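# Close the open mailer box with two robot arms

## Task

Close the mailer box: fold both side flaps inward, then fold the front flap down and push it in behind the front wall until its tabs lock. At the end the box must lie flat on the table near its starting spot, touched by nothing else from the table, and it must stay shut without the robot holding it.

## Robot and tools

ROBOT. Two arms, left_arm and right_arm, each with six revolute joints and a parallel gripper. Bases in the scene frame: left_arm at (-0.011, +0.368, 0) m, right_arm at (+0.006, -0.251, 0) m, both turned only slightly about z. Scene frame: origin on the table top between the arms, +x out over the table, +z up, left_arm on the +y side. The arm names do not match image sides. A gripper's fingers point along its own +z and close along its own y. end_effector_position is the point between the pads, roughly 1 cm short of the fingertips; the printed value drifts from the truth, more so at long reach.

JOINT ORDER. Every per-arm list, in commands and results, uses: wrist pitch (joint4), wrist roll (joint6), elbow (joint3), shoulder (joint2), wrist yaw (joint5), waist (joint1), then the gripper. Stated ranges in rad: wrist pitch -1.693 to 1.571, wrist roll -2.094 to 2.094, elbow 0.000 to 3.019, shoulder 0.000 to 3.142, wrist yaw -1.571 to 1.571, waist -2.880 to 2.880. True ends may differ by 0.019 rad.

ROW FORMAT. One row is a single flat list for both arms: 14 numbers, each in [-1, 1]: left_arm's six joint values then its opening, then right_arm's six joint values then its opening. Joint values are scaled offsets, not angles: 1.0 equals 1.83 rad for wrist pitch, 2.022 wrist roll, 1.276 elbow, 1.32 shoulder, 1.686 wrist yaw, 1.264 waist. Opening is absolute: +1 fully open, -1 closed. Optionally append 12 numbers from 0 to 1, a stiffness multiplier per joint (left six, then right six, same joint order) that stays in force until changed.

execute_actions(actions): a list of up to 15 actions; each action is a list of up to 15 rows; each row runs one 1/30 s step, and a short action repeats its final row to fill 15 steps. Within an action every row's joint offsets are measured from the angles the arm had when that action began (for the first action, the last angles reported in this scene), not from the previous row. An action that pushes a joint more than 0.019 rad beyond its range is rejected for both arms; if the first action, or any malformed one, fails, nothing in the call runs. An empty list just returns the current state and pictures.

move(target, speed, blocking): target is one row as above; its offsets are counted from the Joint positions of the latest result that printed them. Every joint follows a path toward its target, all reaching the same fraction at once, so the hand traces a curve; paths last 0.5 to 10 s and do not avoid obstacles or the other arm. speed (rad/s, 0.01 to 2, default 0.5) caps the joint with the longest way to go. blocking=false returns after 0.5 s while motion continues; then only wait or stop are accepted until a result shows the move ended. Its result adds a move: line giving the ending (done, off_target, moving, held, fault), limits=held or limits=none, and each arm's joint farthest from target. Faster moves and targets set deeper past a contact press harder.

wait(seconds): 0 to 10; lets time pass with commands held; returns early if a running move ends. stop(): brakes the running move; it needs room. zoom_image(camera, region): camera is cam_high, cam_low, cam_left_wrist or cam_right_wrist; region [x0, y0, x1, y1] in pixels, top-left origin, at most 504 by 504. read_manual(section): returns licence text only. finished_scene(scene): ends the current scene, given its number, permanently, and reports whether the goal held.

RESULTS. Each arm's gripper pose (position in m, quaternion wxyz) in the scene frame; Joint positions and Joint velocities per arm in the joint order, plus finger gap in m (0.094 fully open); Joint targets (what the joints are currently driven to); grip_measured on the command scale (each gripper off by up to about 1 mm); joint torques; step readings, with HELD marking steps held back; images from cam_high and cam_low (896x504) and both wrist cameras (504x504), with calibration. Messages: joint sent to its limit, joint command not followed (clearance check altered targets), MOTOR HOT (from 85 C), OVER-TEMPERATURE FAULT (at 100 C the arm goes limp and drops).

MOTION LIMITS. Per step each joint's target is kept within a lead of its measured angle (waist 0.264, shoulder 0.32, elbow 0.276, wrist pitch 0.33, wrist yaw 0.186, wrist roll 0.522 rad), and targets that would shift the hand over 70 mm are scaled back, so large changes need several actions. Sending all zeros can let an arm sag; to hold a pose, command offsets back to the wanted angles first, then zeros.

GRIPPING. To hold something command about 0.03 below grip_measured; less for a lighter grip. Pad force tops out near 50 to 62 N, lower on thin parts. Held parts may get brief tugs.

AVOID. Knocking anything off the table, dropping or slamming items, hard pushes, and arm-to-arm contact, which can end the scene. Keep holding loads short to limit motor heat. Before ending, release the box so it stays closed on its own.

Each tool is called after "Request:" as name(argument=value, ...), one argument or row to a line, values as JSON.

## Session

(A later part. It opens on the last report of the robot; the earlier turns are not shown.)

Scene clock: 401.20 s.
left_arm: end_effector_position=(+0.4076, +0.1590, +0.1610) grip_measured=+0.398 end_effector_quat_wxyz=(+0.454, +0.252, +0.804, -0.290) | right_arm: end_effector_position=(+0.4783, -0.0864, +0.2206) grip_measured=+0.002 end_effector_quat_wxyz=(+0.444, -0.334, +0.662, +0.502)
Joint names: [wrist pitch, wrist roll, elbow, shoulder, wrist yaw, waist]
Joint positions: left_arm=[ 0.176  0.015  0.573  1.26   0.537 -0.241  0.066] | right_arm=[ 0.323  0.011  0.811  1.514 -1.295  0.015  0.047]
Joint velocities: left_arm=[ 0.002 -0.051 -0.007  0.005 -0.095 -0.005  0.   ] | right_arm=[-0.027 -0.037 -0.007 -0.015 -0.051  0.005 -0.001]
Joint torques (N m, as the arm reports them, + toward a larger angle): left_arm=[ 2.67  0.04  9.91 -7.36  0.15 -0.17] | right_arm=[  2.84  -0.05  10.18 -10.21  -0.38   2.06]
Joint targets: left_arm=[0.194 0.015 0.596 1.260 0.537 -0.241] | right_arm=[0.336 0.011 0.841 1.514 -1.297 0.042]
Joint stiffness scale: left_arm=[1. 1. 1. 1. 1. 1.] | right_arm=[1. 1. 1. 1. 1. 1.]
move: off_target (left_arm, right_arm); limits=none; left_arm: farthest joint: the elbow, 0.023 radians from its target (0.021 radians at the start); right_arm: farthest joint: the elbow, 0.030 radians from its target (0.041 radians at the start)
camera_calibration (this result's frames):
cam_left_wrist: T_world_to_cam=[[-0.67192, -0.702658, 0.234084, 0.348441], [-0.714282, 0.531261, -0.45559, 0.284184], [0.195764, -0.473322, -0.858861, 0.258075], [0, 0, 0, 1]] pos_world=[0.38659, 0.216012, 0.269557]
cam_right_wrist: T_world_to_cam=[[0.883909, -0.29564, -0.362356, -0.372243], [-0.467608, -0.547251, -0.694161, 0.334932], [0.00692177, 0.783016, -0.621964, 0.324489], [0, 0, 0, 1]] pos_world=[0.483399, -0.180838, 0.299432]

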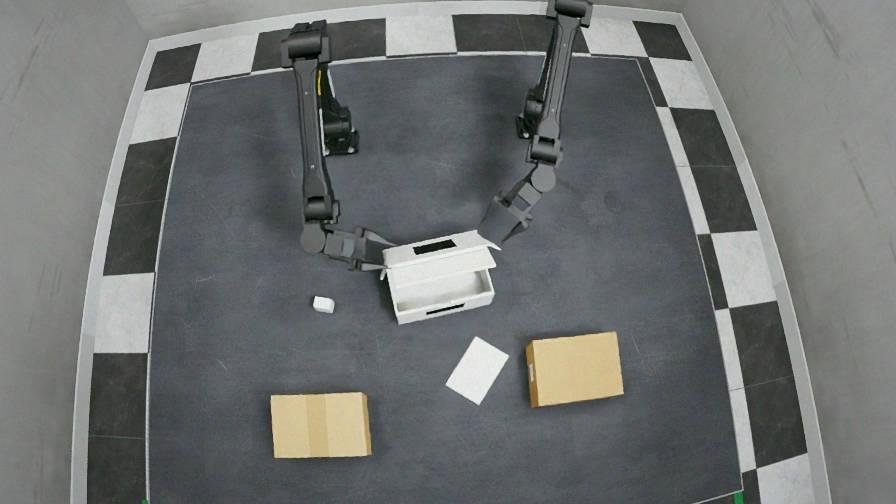

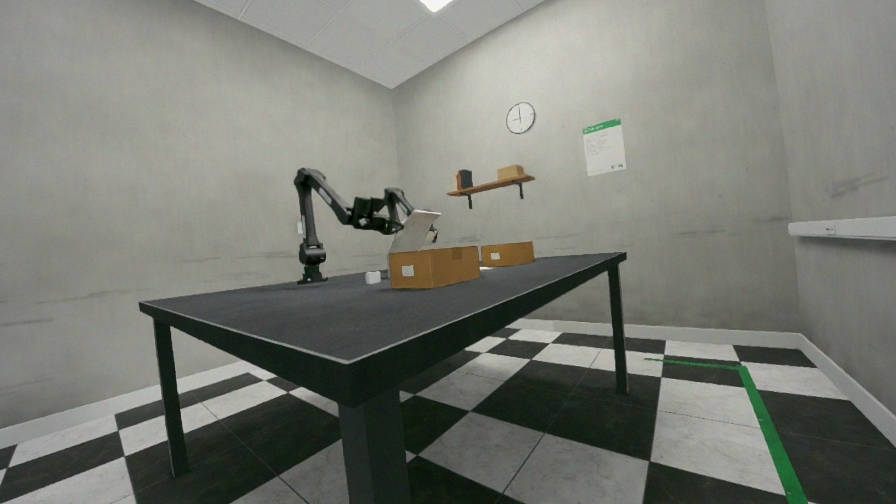

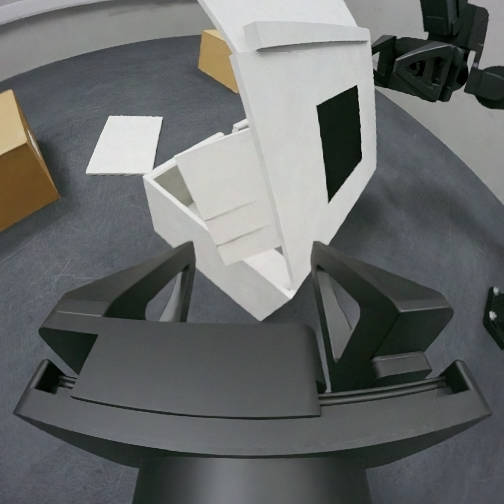

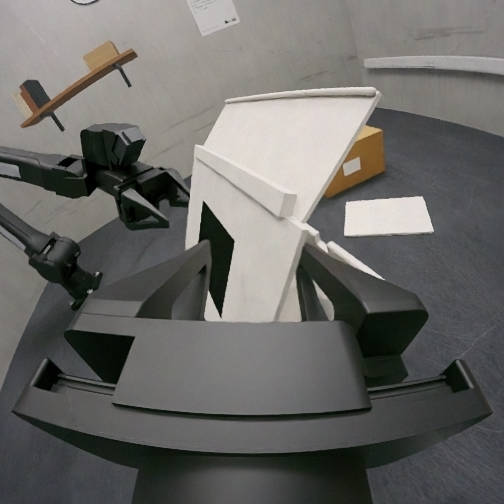

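Request:
move(
  target=[0.01,0,0.02,0,0,0,0.4,0.008,0,0.025,0,0,-0.09,0.0],
  speed=0.2,
)

Request:
move(
  target=[0.01,0,0.02,0,0,0,0.4,-0.372,0,0.25,0.02,0,0,0.2],
  speed=0.5,
)

Request:
zoom_image(
  camera="cam_high",
  region=[300, 180, 540, 340],
)

Scene clock: 418.77 s.
left_arm: end_effector_position=(+0.4072, +0.1591, +0.1605) grip_measured=+0.398 end_effector_quat_wxyz=(+0.453, +0.252, +0.804, -0.290) | right_arm: end_effector_position=(+0.4930, -0.1364, +0.2206) grip_measured=+0.002 end_effector_quat_wxyz=(+0.470, -0.299, +0.679, +0.478)
Joint names: [wrist pitch, wrist roll, elbow, shoulder, wrist yaw, waist]
Joint positions: left_arm=[ 0.176  0.015  0.572  1.26   0.537 -0.241  0.066] | right_arm=[ 0.323  0.011  0.811  1.514 -1.295 -0.089  0.047]
Joint velocities: left_arm=[ 0.002  0.007  0.007 -0.005 -0.007 -0.015  0.001] | right_arm=[-0.007 -0.022 -0.002 -0.005 -0.037 -0.015  0.   ]
Joint torques (N m, as the arm reports them, + toward a larger angle): left_arm=[ 2.62  0.04 10.25 -7.45  0.15 -0.13] | right_arm=[ 2.82 -0.06 10.58 -9.96 -0.36 -1.4 ]
Joint targets: left_arm=[0.194 0.015 0.599 1.260 0.537 -0.241] | right_arm=[0.337 0.011 0.843 1.514 -1.295 -0.098]
Joint stiffness scale: left_arm=[1. 1. 1. 1. 1. 1.] | right_arm=[1. 1. 1. 1. 1. 1.]
move: off_target (left_arm, right_arm); limits=none; left_arm: farthest joint: the elbow, 0.026 radians from its target (0.025 radians at the start); right_arm: farthest joint: the elbow, 0.031 radians from its target (0.031 radians at the start)
camera_calibration (this result's frames):
cam_left_wrist: T_world_to_cam=[[-0.671662, -0.70273, 0.234607, 0.34821], [-0.714784, 0.531402, -0.454639, 0.283624], [0.194817, -0.473057, -0.859222, 0.258123], [0, 0, 0, 1]] pos_world=[0.386323, 0.216087, 0.269039]
cam_right_wrist: T_world_to_cam=[[0.848245, -0.386276, -0.362315, -0.394761], [-0.52215, -0.495589, -0.694083, 0.348324], [0.0885488, 0.777935, -0.622074, 0.322604], [0, 0, 0, 1]] pos_world=[0.488165, -0.230827, 0.299422]

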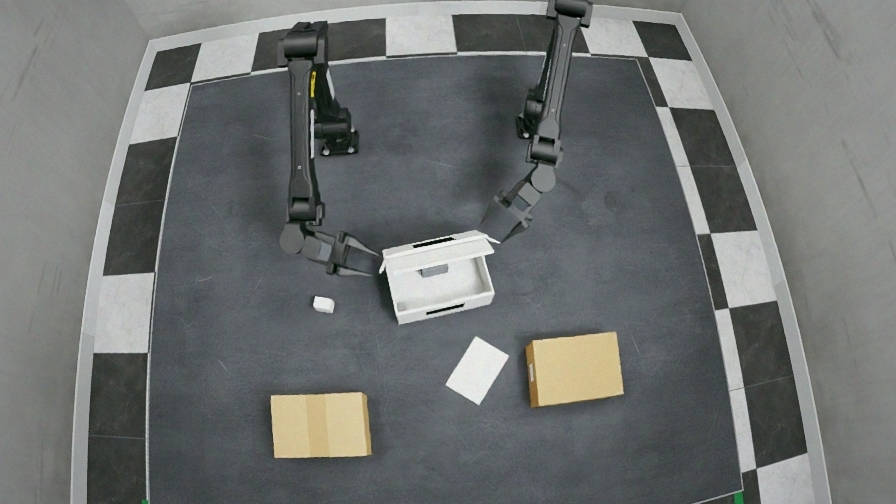

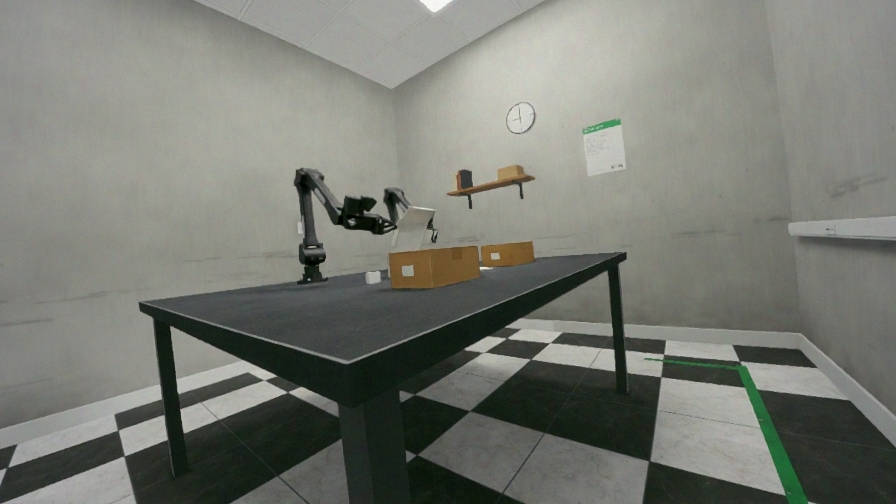

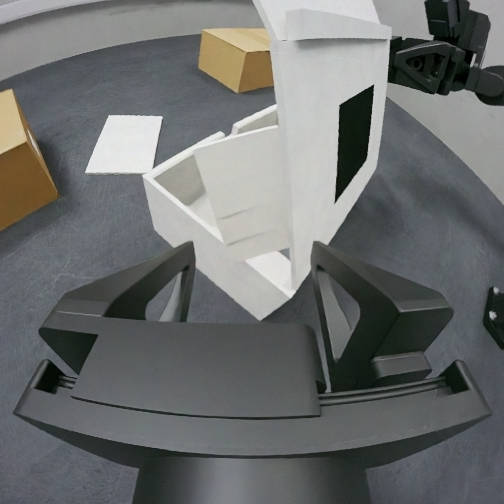

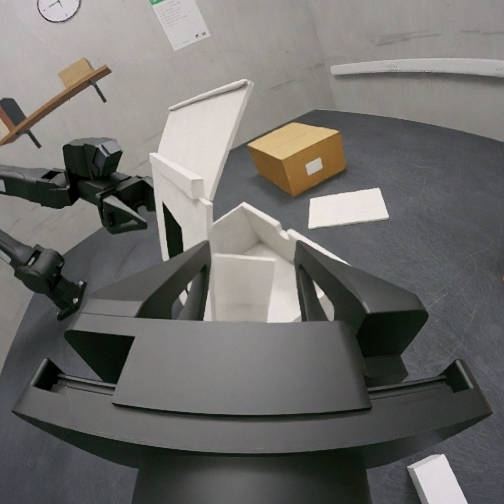

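Scene clock: 420.63 s.
left_arm: end_effector_position=(+0.4063, +0.1593, +0.1592) grip_measured=+0.398 end_effector_quat_wxyz=(+0.452, +0.252, +0.805, -0.290) | right_arm: end_effector_position=(+0.5256, -0.1399, +0.2644) grip_measured=+0.198 end_effector_quat_wxyz=(+0.331, -0.188, +0.749, +0.542)
Joint names: [wrist pitch, wrist roll, elbow, shoulder, wrist yaw, waist]
Joint positions: left_arm=[ 0.176  0.015  0.569  1.26   0.537 -0.241  0.066] | right_arm=[-0.347  0.011  1.09   1.528 -1.295 -0.089  0.056]
Joint velocities: left_arm=[-0.007  0.022 -0.007 -0.015  0.022 -0.015 -0.001] | right_arm=[-0.007 -0.007  0.002 -0.005 -0.007 -0.015  0.   ]
Joint torques (N m, as the arm reports them, + toward a larger angle): left_arm=[ 2.61  0.04 10.36 -7.43  0.15 -0.19] | right_arm=[  1.34  -0.04  12.32 -11.03  -0.57  -0.32]
Joint targets: left_arm=[0.194 0.015 0.598 1.260 0.537 -0.241] | right_arm=[-0.358 0.011 1.131 1.541 -1.295 -0.089]
Joint stiffness scale: left_arm=[1. 1. 1. 1. 1. 1.] | right_arm=[1. 1. 1. 1. 1. 1.]
move: off_target (left_arm, right_arm); limits=none; left_arm: farthest joint: the elbow, 0.028 radians from its target (0.025 radians at the start); right_arm: farthest joint: the elbow, 0.040 radians from its target (0.319 radians at the start)
camera_calibration (this result's frames):
cam_left_wrist: T_world_to_cam=[[-0.671057, -0.702899, 0.235827, 0.347673], [-0.71595, 0.531728, -0.452416, 0.282318], [0.192607, -0.472438, -0.860061, 0.258233], [0, 0, 0, 1]] pos_world=[0.385697, 0.216262, 0.267831]
cam_right_wrist: T_world_to_cam=[[0.63558, -0.364018, -0.68083, -0.208788], [-0.756226, -0.47109, -0.454088, 0.457122], [-0.155436, 0.803471, -0.574695, 0.468934], [0, 0, 0, 1]] pos_world=[0.551278, -0.237432, 0.334918]

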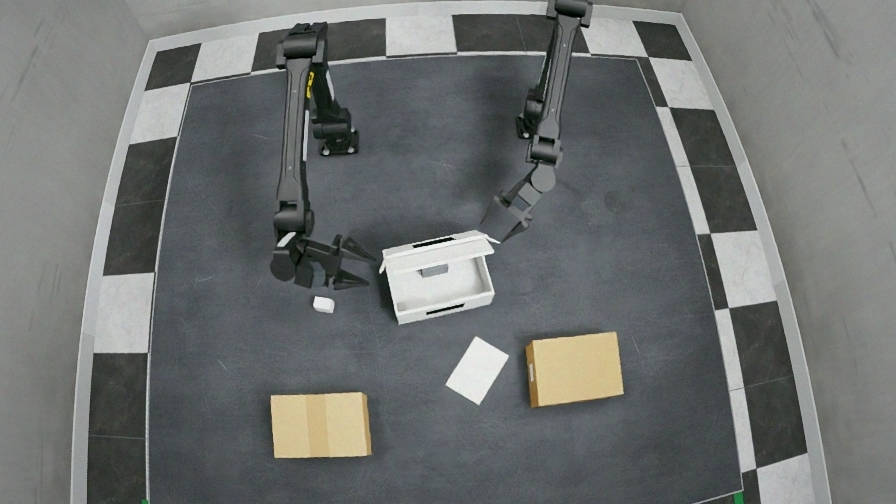

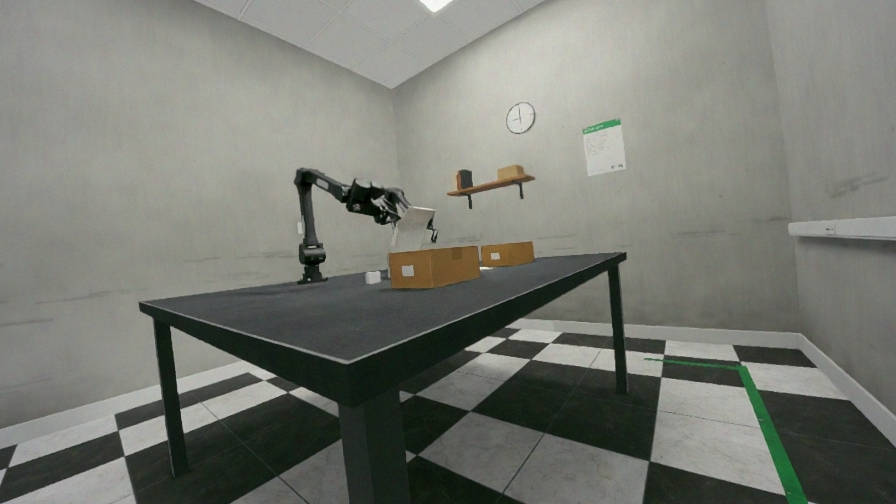

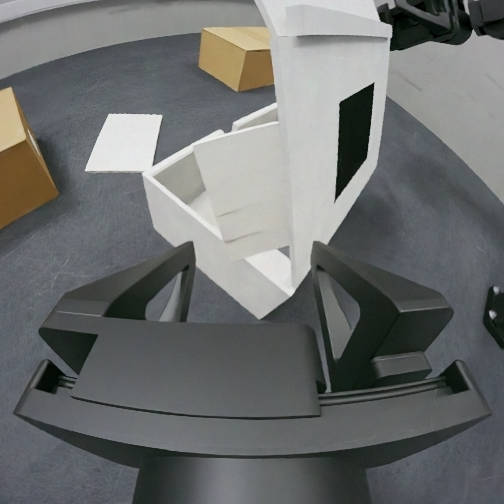

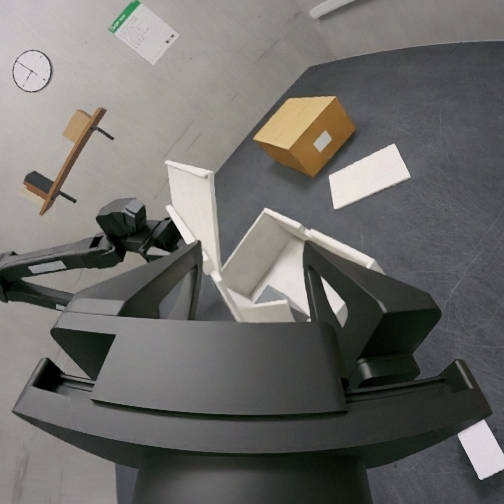

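Region (300, 180, 540, 340) of cam_high's 896x504 image, scaled by 2.100, with more detail than that image has.

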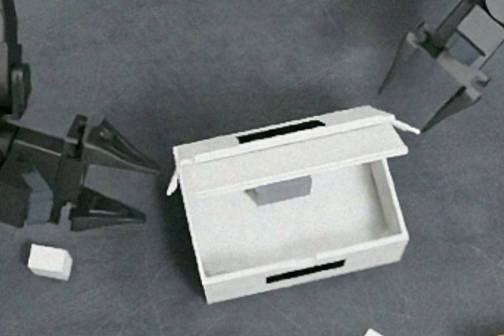

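Request:
move(
  target=[0.01,0,0.024,0,0,0,0.4,0,0,0.032,0,0,0.122,0.2],
  speed=0.12,
)

Request:
zoom_image(
  camera="cam_high",
  region=[300, 180, 540, 340],
)

Scene clock: 430.67 s.
left_arm: end_effector_position=(+0.4056, +0.1595, +0.1582) grip_measured=+0.398 end_effector_quat_wxyz=(+0.451, +0.252, +0.806, -0.290) | right_arm: end_effector_position=(+0.5044, -0.0670, +0.2644) grip_measured=+0.198 end_effector_quat_wxyz=(+0.292, -0.241, +0.734, +0.565)
Joint names: [wrist pitch, wrist roll, elbow, shoulder, wrist yaw, waist]
Joint positions: left_arm=[ 0.176  0.015  0.568  1.26   0.537 -0.241  0.066] | right_arm=[-0.347  0.011  1.09   1.528 -1.295  0.054  0.056]
Joint velocities: left_arm=[-0.002 -0.007  0.007 -0.015  0.037  0.015 -0.   ] | right_arm=[-0.002 -0.037 -0.002 -0.005  0.022  0.005 -0.001]
Joint torques (N m, as the arm reports them, + toward a larger angle): left_arm=[ 2.63  0.04 10.68 -7.43  0.15 -0.04] | right_arm=[  1.96  -0.04  12.24 -11.75  -0.58   0.82]
Joint targets: left_arm=[0.194 0.015 0.600 1.260 0.537 -0.241] | right_arm=[-0.347 0.011 1.131 1.528 -1.295 0.065]
Joint stiffness scale: left_arm=[1. 1. 1. 1. 1. 1.] | right_arm=[1. 1. 1. 1. 1. 1.]
move: off_target (left_arm, right_arm); limits=none; left_arm: farthest joint: the elbow, 0.032 radians from its target (0.030 radians at the start); right_arm: farthest joint: the elbow, 0.041 radians from its target (0.041 radians at the start)
camera_calibration (this result's frames):
cam_left_wrist: T_world_to_cam=[[-0.670623, -0.703021, 0.236697, 0.34729], [-0.71678, 0.531961, -0.450827, 0.281385], [0.191027, -0.471995, -0.860657, 0.25831], [0, 0, 0, 1]] pos_world=[0.385248, 0.216388, 0.266969]
cam_right_wrist: T_world_to_cam=[[0.680984, -0.269688, -0.68083, -0.185368], [-0.68134, -0.57409, -0.454088, 0.430763], [-0.268395, 0.773104, -0.574695, 0.462015], [0, 0, 0, 1]] pos_world=[0.543732, -0.15988, 0.334918]

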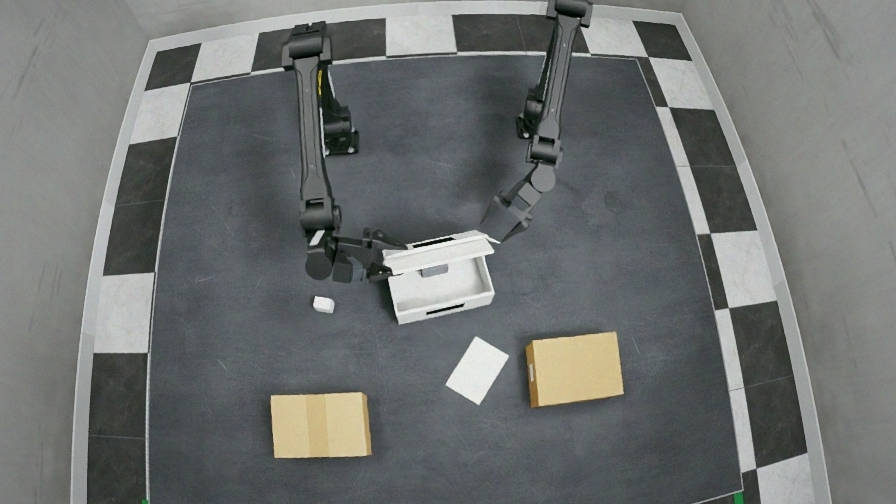

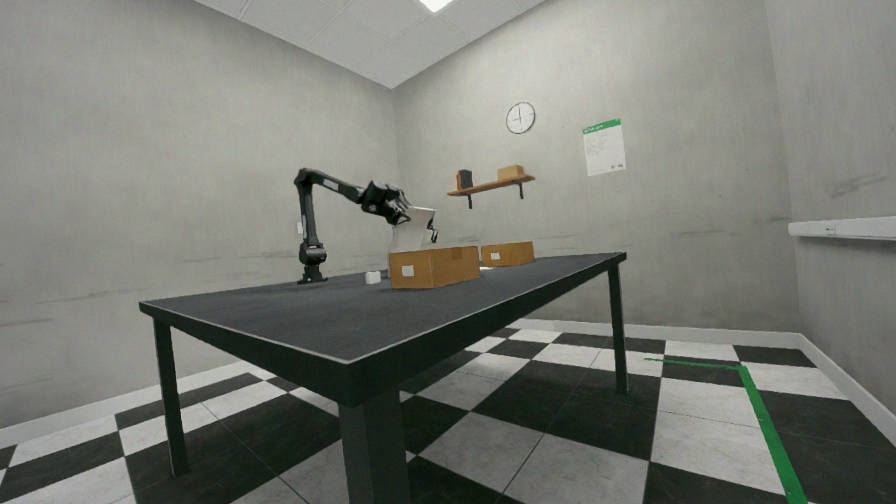

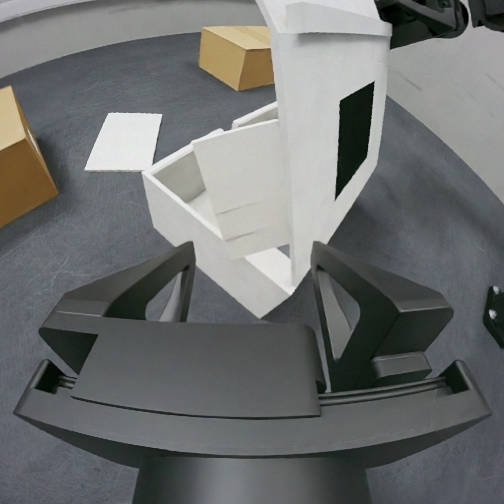

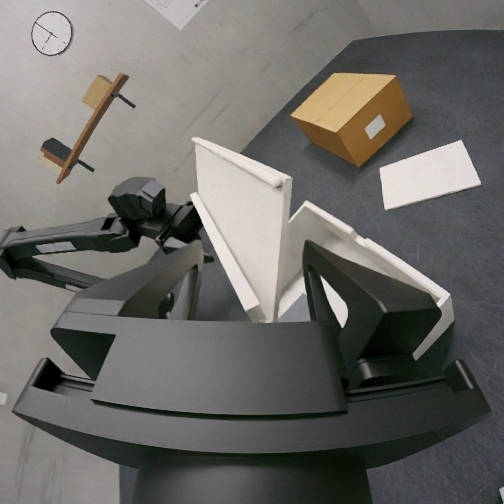

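Region (300, 180, 540, 340) of cam_high's 896x504 image, scaled by 2.100, with more detail than that image has.

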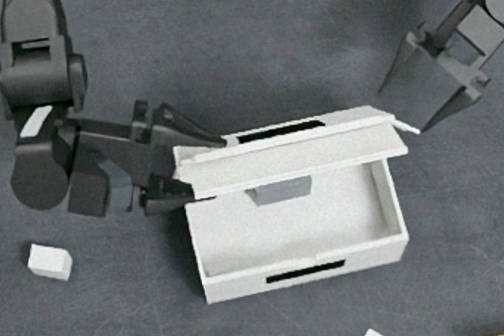

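Request:
move(
  target=[0.01,0,0.025,0,0,0,0.4,0,0,0.032,0,0,0,-0.75],
)

Request:
move(
  target=[0.01,0,0.114,0.072,0,-0.086,0.4,0,0,0.032,0,0,0,-0.75],
  speed=0.1,
)

Request:
zoom_image(
  camera="cam_high",
  region=[300, 180, 540, 340],
)

Scene clock: 443.53 s.
left_arm: end_effector_position=(+0.4051, +0.1597, +0.1575) grip_measured=+0.398 end_effector_quat_wxyz=(+0.451, +0.252, +0.806, -0.290) | right_arm: end_effector_position=(+0.5042, -0.0669, +0.2647) grip_measured=-0.744 end_effector_quat_wxyz=(+0.291, -0.241, +0.733, +0.565)
Joint names: [wrist pitch, wrist roll, elbow, shoulder, wrist yaw, waist]
Joint positions: left_arm=[ 0.176  0.015  0.566  1.26   0.537 -0.241  0.066] | right_arm=[-0.347  0.011  1.09   1.528 -1.297  0.054  0.012]
Joint velocities: left_arm=[ 0.007 -0.022 -0.012 -0.015 -0.007 -0.005  0.   ] | right_arm=[-0.002  0.037 -0.012 -0.005  0.022 -0.005  0.001]
Joint torques (N m, as the arm reports them, + toward a larger angle): left_arm=[ 2.66  0.04 10.73 -7.38  0.15 -0.19] | right_arm=[  2.09  -0.09  12.01 -11.14  -0.49  -0.45]
Joint targets: left_arm=[0.194 0.015 0.599 1.260 0.537 -0.241] | right_arm=[-0.347 0.011 1.131 1.528 -1.295 0.054]
Joint stiffness scale: left_arm=[1. 1. 1. 1. 1. 1.] | right_arm=[1. 1. 1. 1. 1. 1.]
move: off_target (left_arm, right_arm); limits=none; left_arm: farthest joint: the elbow, 0.034 radians from its target (0.032 radians at the start); right_arm: farthest joint: the elbow, 0.041 radians from its target (0.041 radians at the start)
camera_calibration (this result's frames):
cam_left_wrist: T_world_to_cam=[[-0.670275, -0.703119, 0.237393, 0.346985], [-0.717441, 0.532146, -0.449554, 0.280638], [0.189762, -0.47164, -0.861131, 0.25837], [0, 0, 0, 1]] pos_world=[0.384887, 0.216489, 0.266281]
cam_right_wrist: T_world_to_cam=[[0.681376, -0.267484, -0.681306, -0.184899], [-0.680439, -0.574459, -0.454973, 0.43051], [-0.269684, 0.773595, -0.573429, 0.462369], [0, 0, 0, 1]] pos_world=[0.543615, -0.159833, 0.335033]

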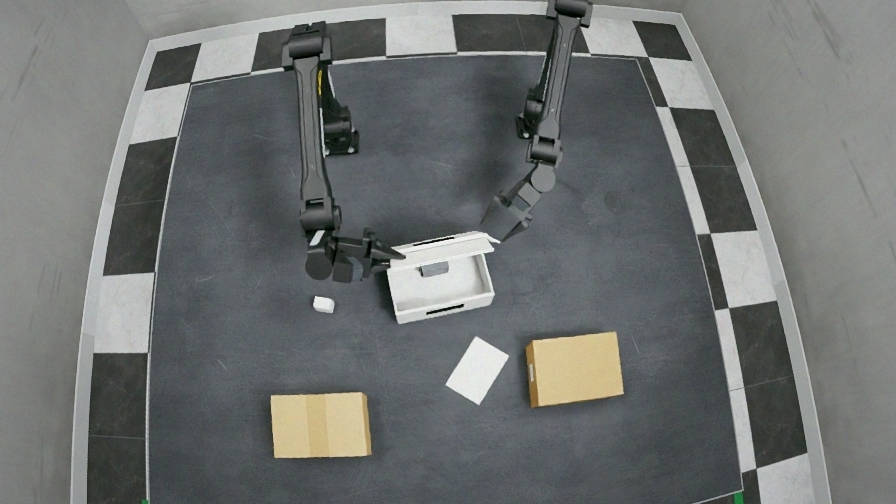

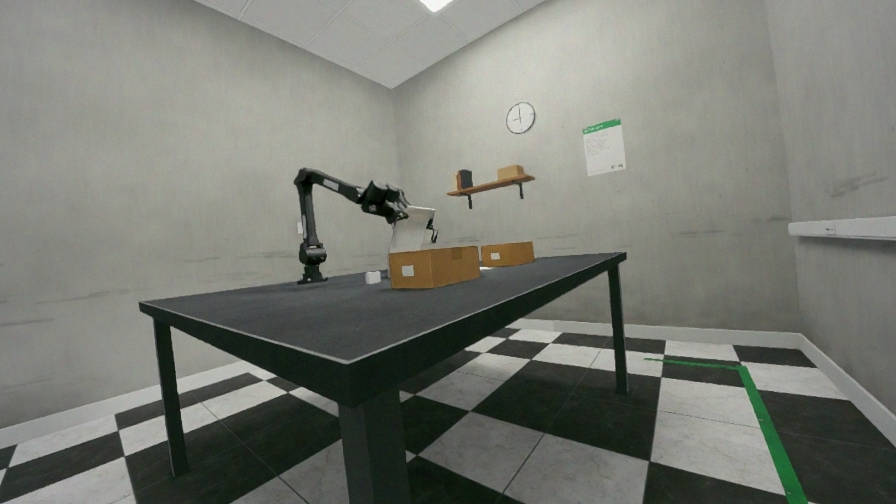

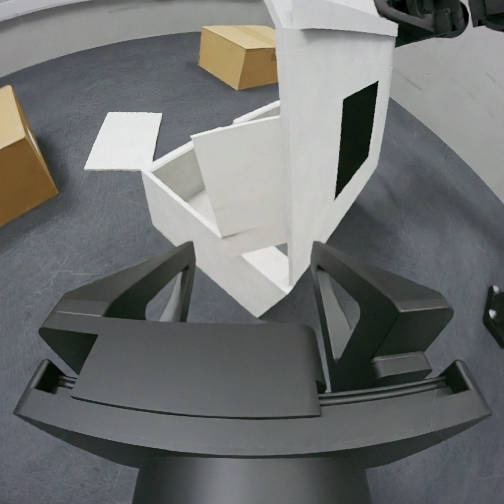

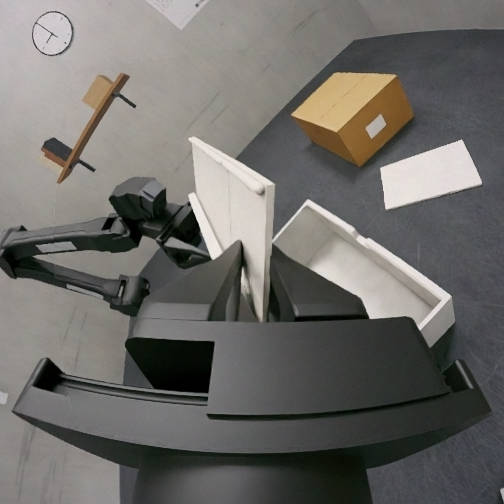

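Scene clock: 445.33 s.
left_arm: end_effector_position=(+0.4213, +0.1215, +0.1578) grip_measured=+0.399 end_effector_quat_wxyz=(+0.440, +0.276, +0.800, -0.300) | right_arm: end_effector_position=(+0.5029, -0.0669, +0.2648) grip_measured=-0.745 end_effector_quat_wxyz=(+0.290, -0.242, +0.731, +0.568)
Joint names: [wrist pitch, wrist roll, elbow, shoulder, wrist yaw, waist]
Joint positions: left_arm=[ 0.176  0.014  0.65   1.348  0.522 -0.312  0.066] | right_arm=[-0.347  0.011  1.088  1.528 -1.305  0.053  0.012]
Joint velocities: left_arm=[-0.002  0.051  0.002 -0.015  0.022 -0.015  0.   ] | right_arm=[-0.007  0.051  0.022  0.005  0.037 -0.005 -0.001]
Joint torques (N m, as the arm reports them, + toward a larger angle): left_arm=[ 2.62  0.05 13.1  -8.11  0.79 -3.23] | right_arm=[  1.69  -0.11  12.25 -11.56  -0.24  -0.35]
Joint targets: left_arm=[0.194 0.015 0.711 1.355 0.537 -0.350] | right_arm=[-0.347 0.011 1.131 1.528 -1.297 0.054]
Joint stiffness scale: left_arm=[1. 1. 1. 1. 1. 1.] | right_arm=[1. 1. 1. 1. 1. 1.]
move: off_target (left_arm, right_arm); limits=none; left_arm: farthest joint: the elbow, 0.062 radians from its target (0.145 radians at the start); right_arm: farthest joint: the elbow, 0.043 radians from its target (0.041 radians at the start)
camera_calibration (this result's frames):
cam_left_wrist: T_world_to_cam=[[-0.709235, -0.665156, 0.233569, 0.343379], [-0.686469, 0.576202, -0.443567, 0.293348], [0.160458, -0.474931, -0.865271, 0.250987], [0, 0, 0, 1]] pos_world=[0.404638, 0.178574, 0.267089]
cam_right_wrist: T_world_to_cam=[[0.681157, -0.260698, -0.68415, -0.182711], [-0.678739, -0.575184, -0.456593, 0.42918], [-0.274479, 0.775371, -0.568736, 0.463428], [0, 0, 0, 1]] pos_world=[0.542957, -0.160104, 0.334527]

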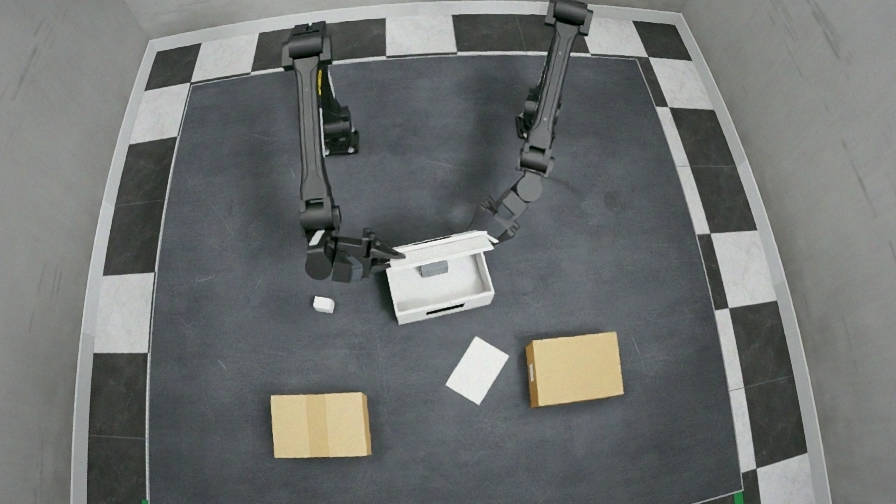

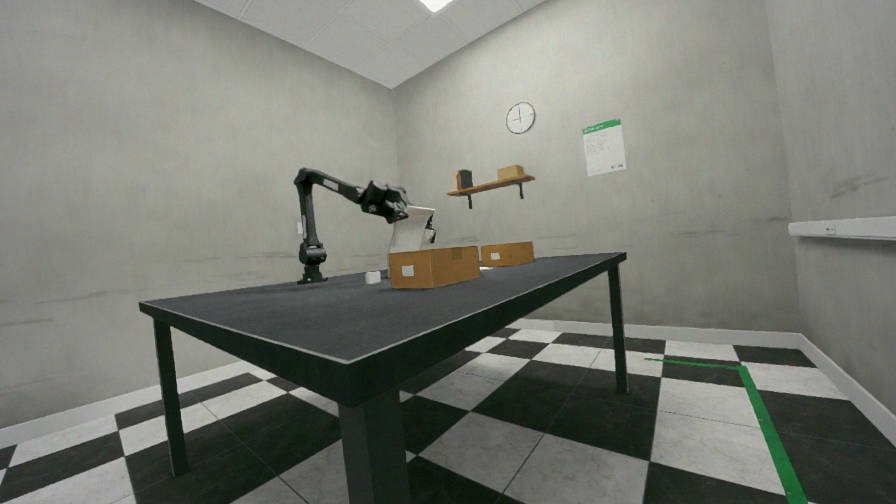

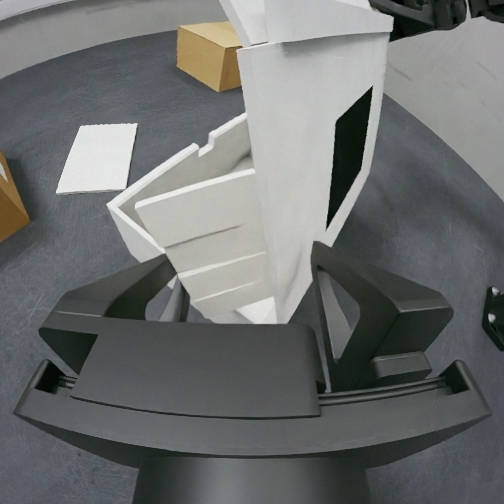

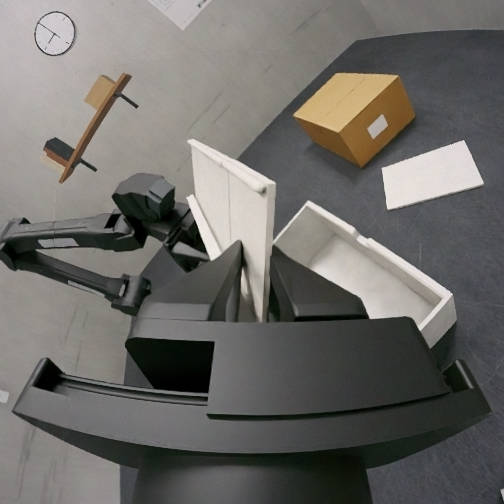

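Region (300, 180, 540, 340) of cam_high's 896x504 image, scaled by 2.100, with more detail than that image has.

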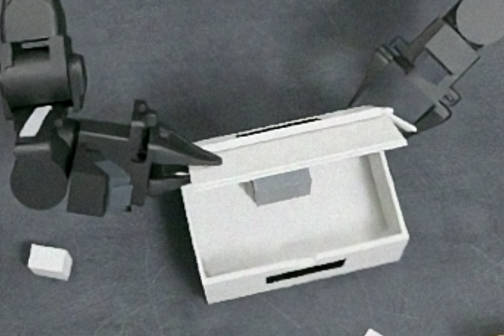

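Request:
move(
  target=[0.01,0,-0.072,-0.125,0,0.04,0.4,0,0,0.033,0,0,0,-0.75],
  speed=0.15,
)

Request:
zoom_image(
  camera="cam_high",
  region=[300, 180, 540, 340],
)

Scene clock: 456.60 s.
left_arm: end_effector_position=(+0.3953, +0.1524, +0.1757) grip_measured=+0.399 end_effector_quat_wxyz=(+0.468, +0.261, +0.793, -0.289) | right_arm: end_effector_position=(+0.5026, -0.0670, +0.2651) grip_measured=-0.745 end_effector_quat_wxyz=(+0.290, -0.242, +0.730, +0.569)
Joint names: [wrist pitch, wrist roll, elbow, shoulder, wrist yaw, waist]
Joint positions: left_arm=[ 0.176  0.014  0.553  1.202  0.52  -0.268  0.066] | right_arm=[-0.347  0.011  1.088  1.528 -1.308  0.053  0.012]
Joint velocities: left_arm=[-0.002 -0.066 -0.012  0.005 -0.007 -0.005 -0.   ] | right_arm=[-0.007 -0.037  0.007 -0.024  0.007 -0.015 -0.001]
Joint torques (N m, as the arm reports them, + toward a larger angle): left_arm=[ 2.65  0.04  8.55 -8.39  0.24  0.48] | right_arm=[  1.84  -0.06  12.48 -11.76  -0.46   0.34]
Joint targets: left_arm=[0.194 0.014 0.558 1.183 0.522 -0.261] | right_arm=[-0.347 0.011 1.130 1.528 -1.304 0.053]
Joint stiffness scale: left_arm=[1. 1. 1. 1. 1. 1.] | right_arm=[1. 1. 1. 1. 1. 1.]
move: off_target (right_arm); limits=none; left_arm: farthest joint: the shoulder, 0.019 radians from its target (0.165 radians at the start); right_arm: farthest joint: the elbow, 0.042 radians from its target (0.042 radians at the start)
camera_calibration (this result's frames):
cam_left_wrist: T_world_to_cam=[[-0.688425, -0.694215, 0.210085, 0.341608], [-0.690015, 0.537601, -0.484628, 0.280094], [0.223494, -0.478592, -0.849117, 0.258131], [0, 0, 0, 1]] pos_world=[0.370749, 0.21011, 0.283158]
cam_right_wrist: T_world_to_cam=[[0.681562, -0.258012, -0.684766, -0.182144], [-0.677755, -0.575401, -0.45778, 0.428913], [-0.275902, 0.776108, -0.56704, 0.463917], [0, 0, 0, 1]] pos_world=[0.542836, -0.160249, 0.334681]

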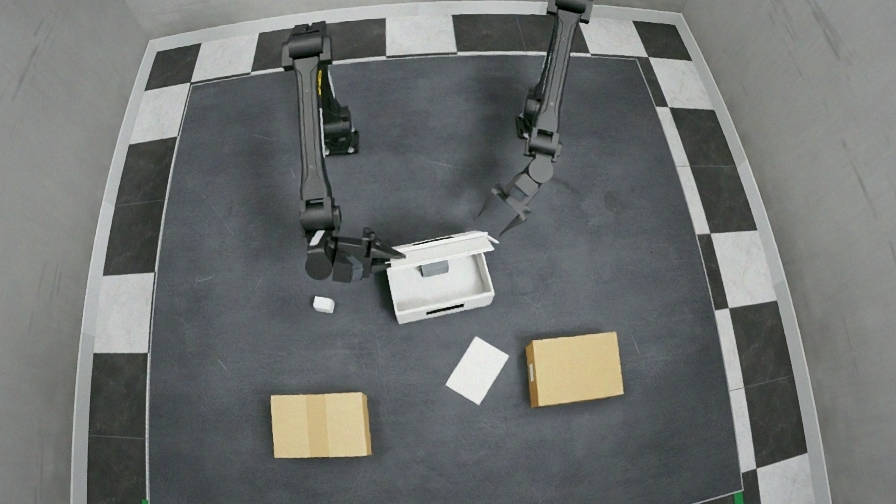

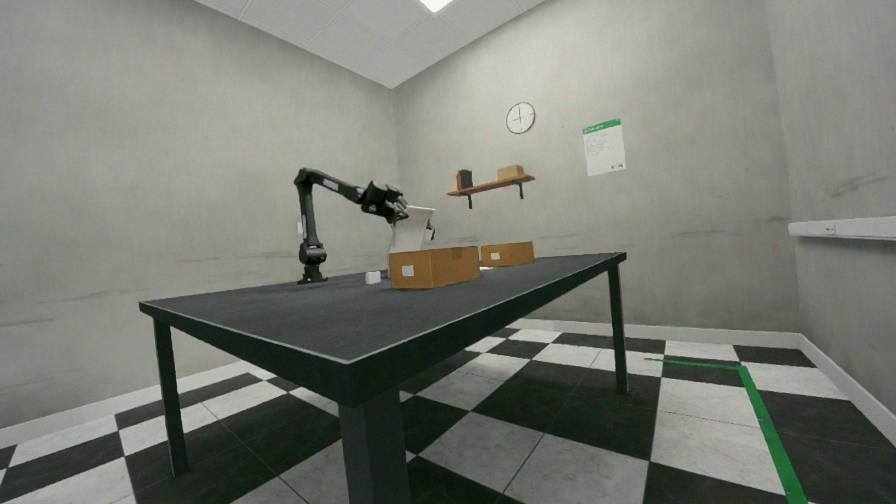

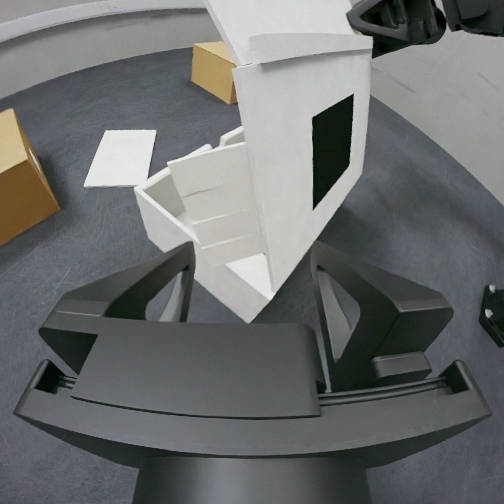

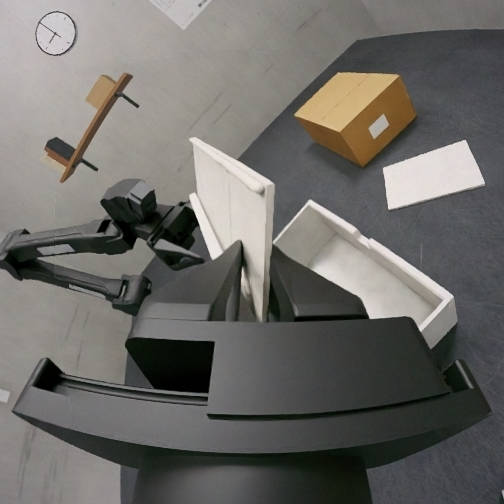

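Region (300, 180, 540, 340) of cam_high's 896x504 image, scaled by 2.100, with more detail than that image has.

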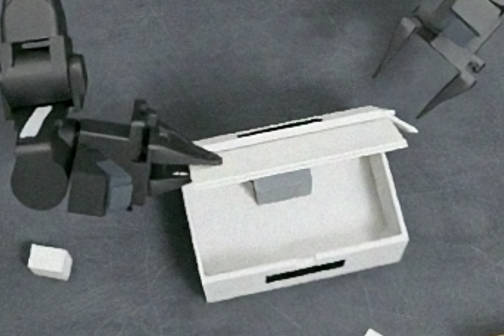

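Request:
move(
  target=[0.01,0,0.105,0.075,0,-0.07,0.4,0,0,0.033,0,0,0,-0.75],
  speed=0.1,
)

Request:
zoom_image(
  camera="cam_high",
  region=[300, 180, 540, 340],
)

Scene clock: 467.97 s.
left_arm: end_effector_position=(+0.4089, +0.1183, +0.1792) grip_measured=+0.399 end_effector_quat_wxyz=(+0.459, +0.284, +0.786, -0.301) | right_arm: end_effector_position=(+0.5041, -0.0706, +0.2644) grip_measured=-0.747 end_effector_quat_wxyz=(+0.292, -0.239, +0.732, +0.567)
Joint names: [wrist pitch, wrist roll, elbow, shoulder, wrist yaw, waist]
Joint positions: left_arm=[ 0.176  0.014  0.629  1.279  0.514 -0.329  0.066] | right_arm=[-0.347  0.011  1.087  1.528 -1.304  0.046  0.012]
Joint velocities: left_arm=[ 0.007 -0.037 -0.002  0.015 -0.007  0.005 -0.001] | right_arm=[ 0.017 -0.037  0.027 -0.015 -0.007 -0.005  0.   ]
Joint torques (N m, as the arm reports them, + toward a larger angle): left_arm=[ 2.66  0.04 13.15 -6.07  0.37 -2.29] | right_arm=[  1.9   -0.05  12.21 -11.75  -0.74   0.03]
Joint targets: left_arm=[0.195 0.014 0.688 1.301 0.520 -0.357] | right_arm=[-0.347 0.011 1.130 1.528 -1.308 0.053]
Joint stiffness scale: left_arm=[1. 1. 1. 1. 1. 1.] | right_arm=[1. 1. 1. 1. 1. 1.]
move: off_target (left_arm, right_arm); limits=none; left_arm: farthest joint: the elbow, 0.058 radians from its target (0.134 radians at the start); right_arm: farthest joint: the elbow, 0.043 radians from its target (0.042 radians at the start)
camera_calibration (this result's frames):
cam_left_wrist: T_world_to_cam=[[-0.726517, -0.654702, 0.208658, 0.337689], [-0.658738, 0.577178, -0.482628, 0.291686], [0.195545, -0.488089, -0.850607, 0.254575], [0, 0, 0, 1]] pos_world=[0.387701, 0.176986, 0.286858]
cam_right_wrist: T_world_to_cam=[[0.678662, -0.266012, -0.684584, -0.183717], [-0.683388, -0.570199, -0.455911, 0.43024], [-0.269071, 0.777246, -0.568762, 0.463764], [0, 0, 0, 1]] pos_world=[0.543488, -0.164008, 0.334152]

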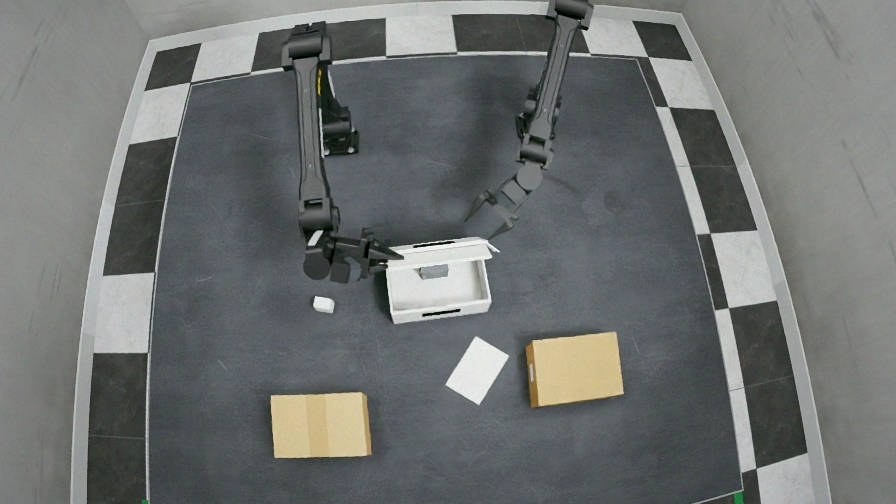

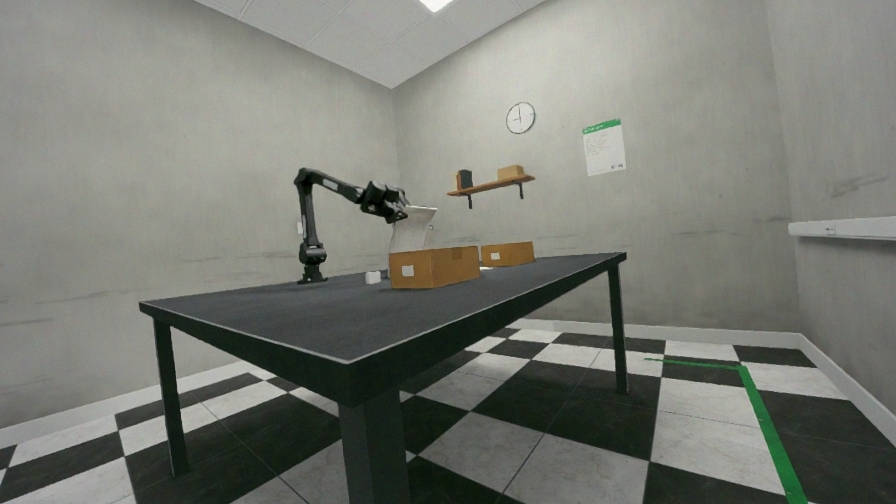

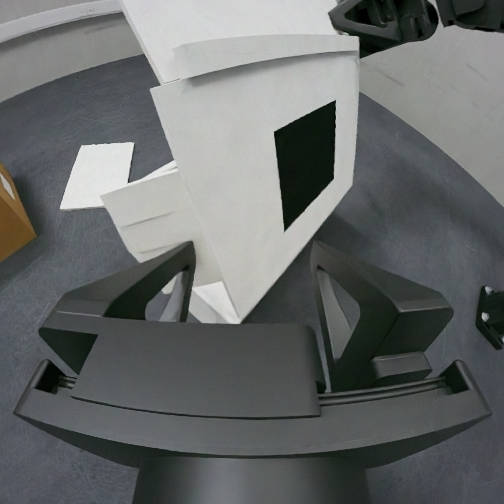

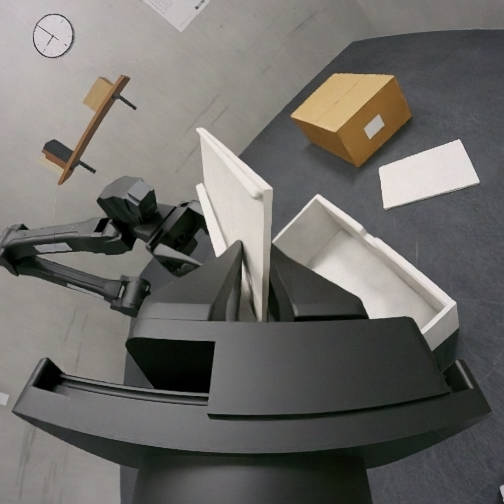

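Region (300, 180, 540, 340) of cam_high's 896x504 image, scaled by 2.100, with more detail than that image has.

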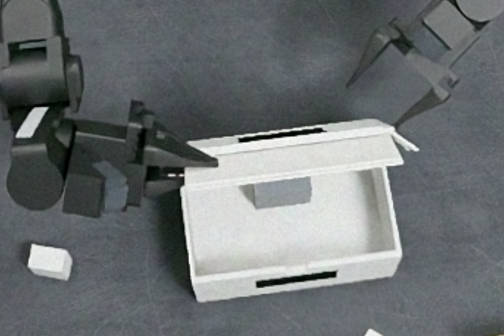

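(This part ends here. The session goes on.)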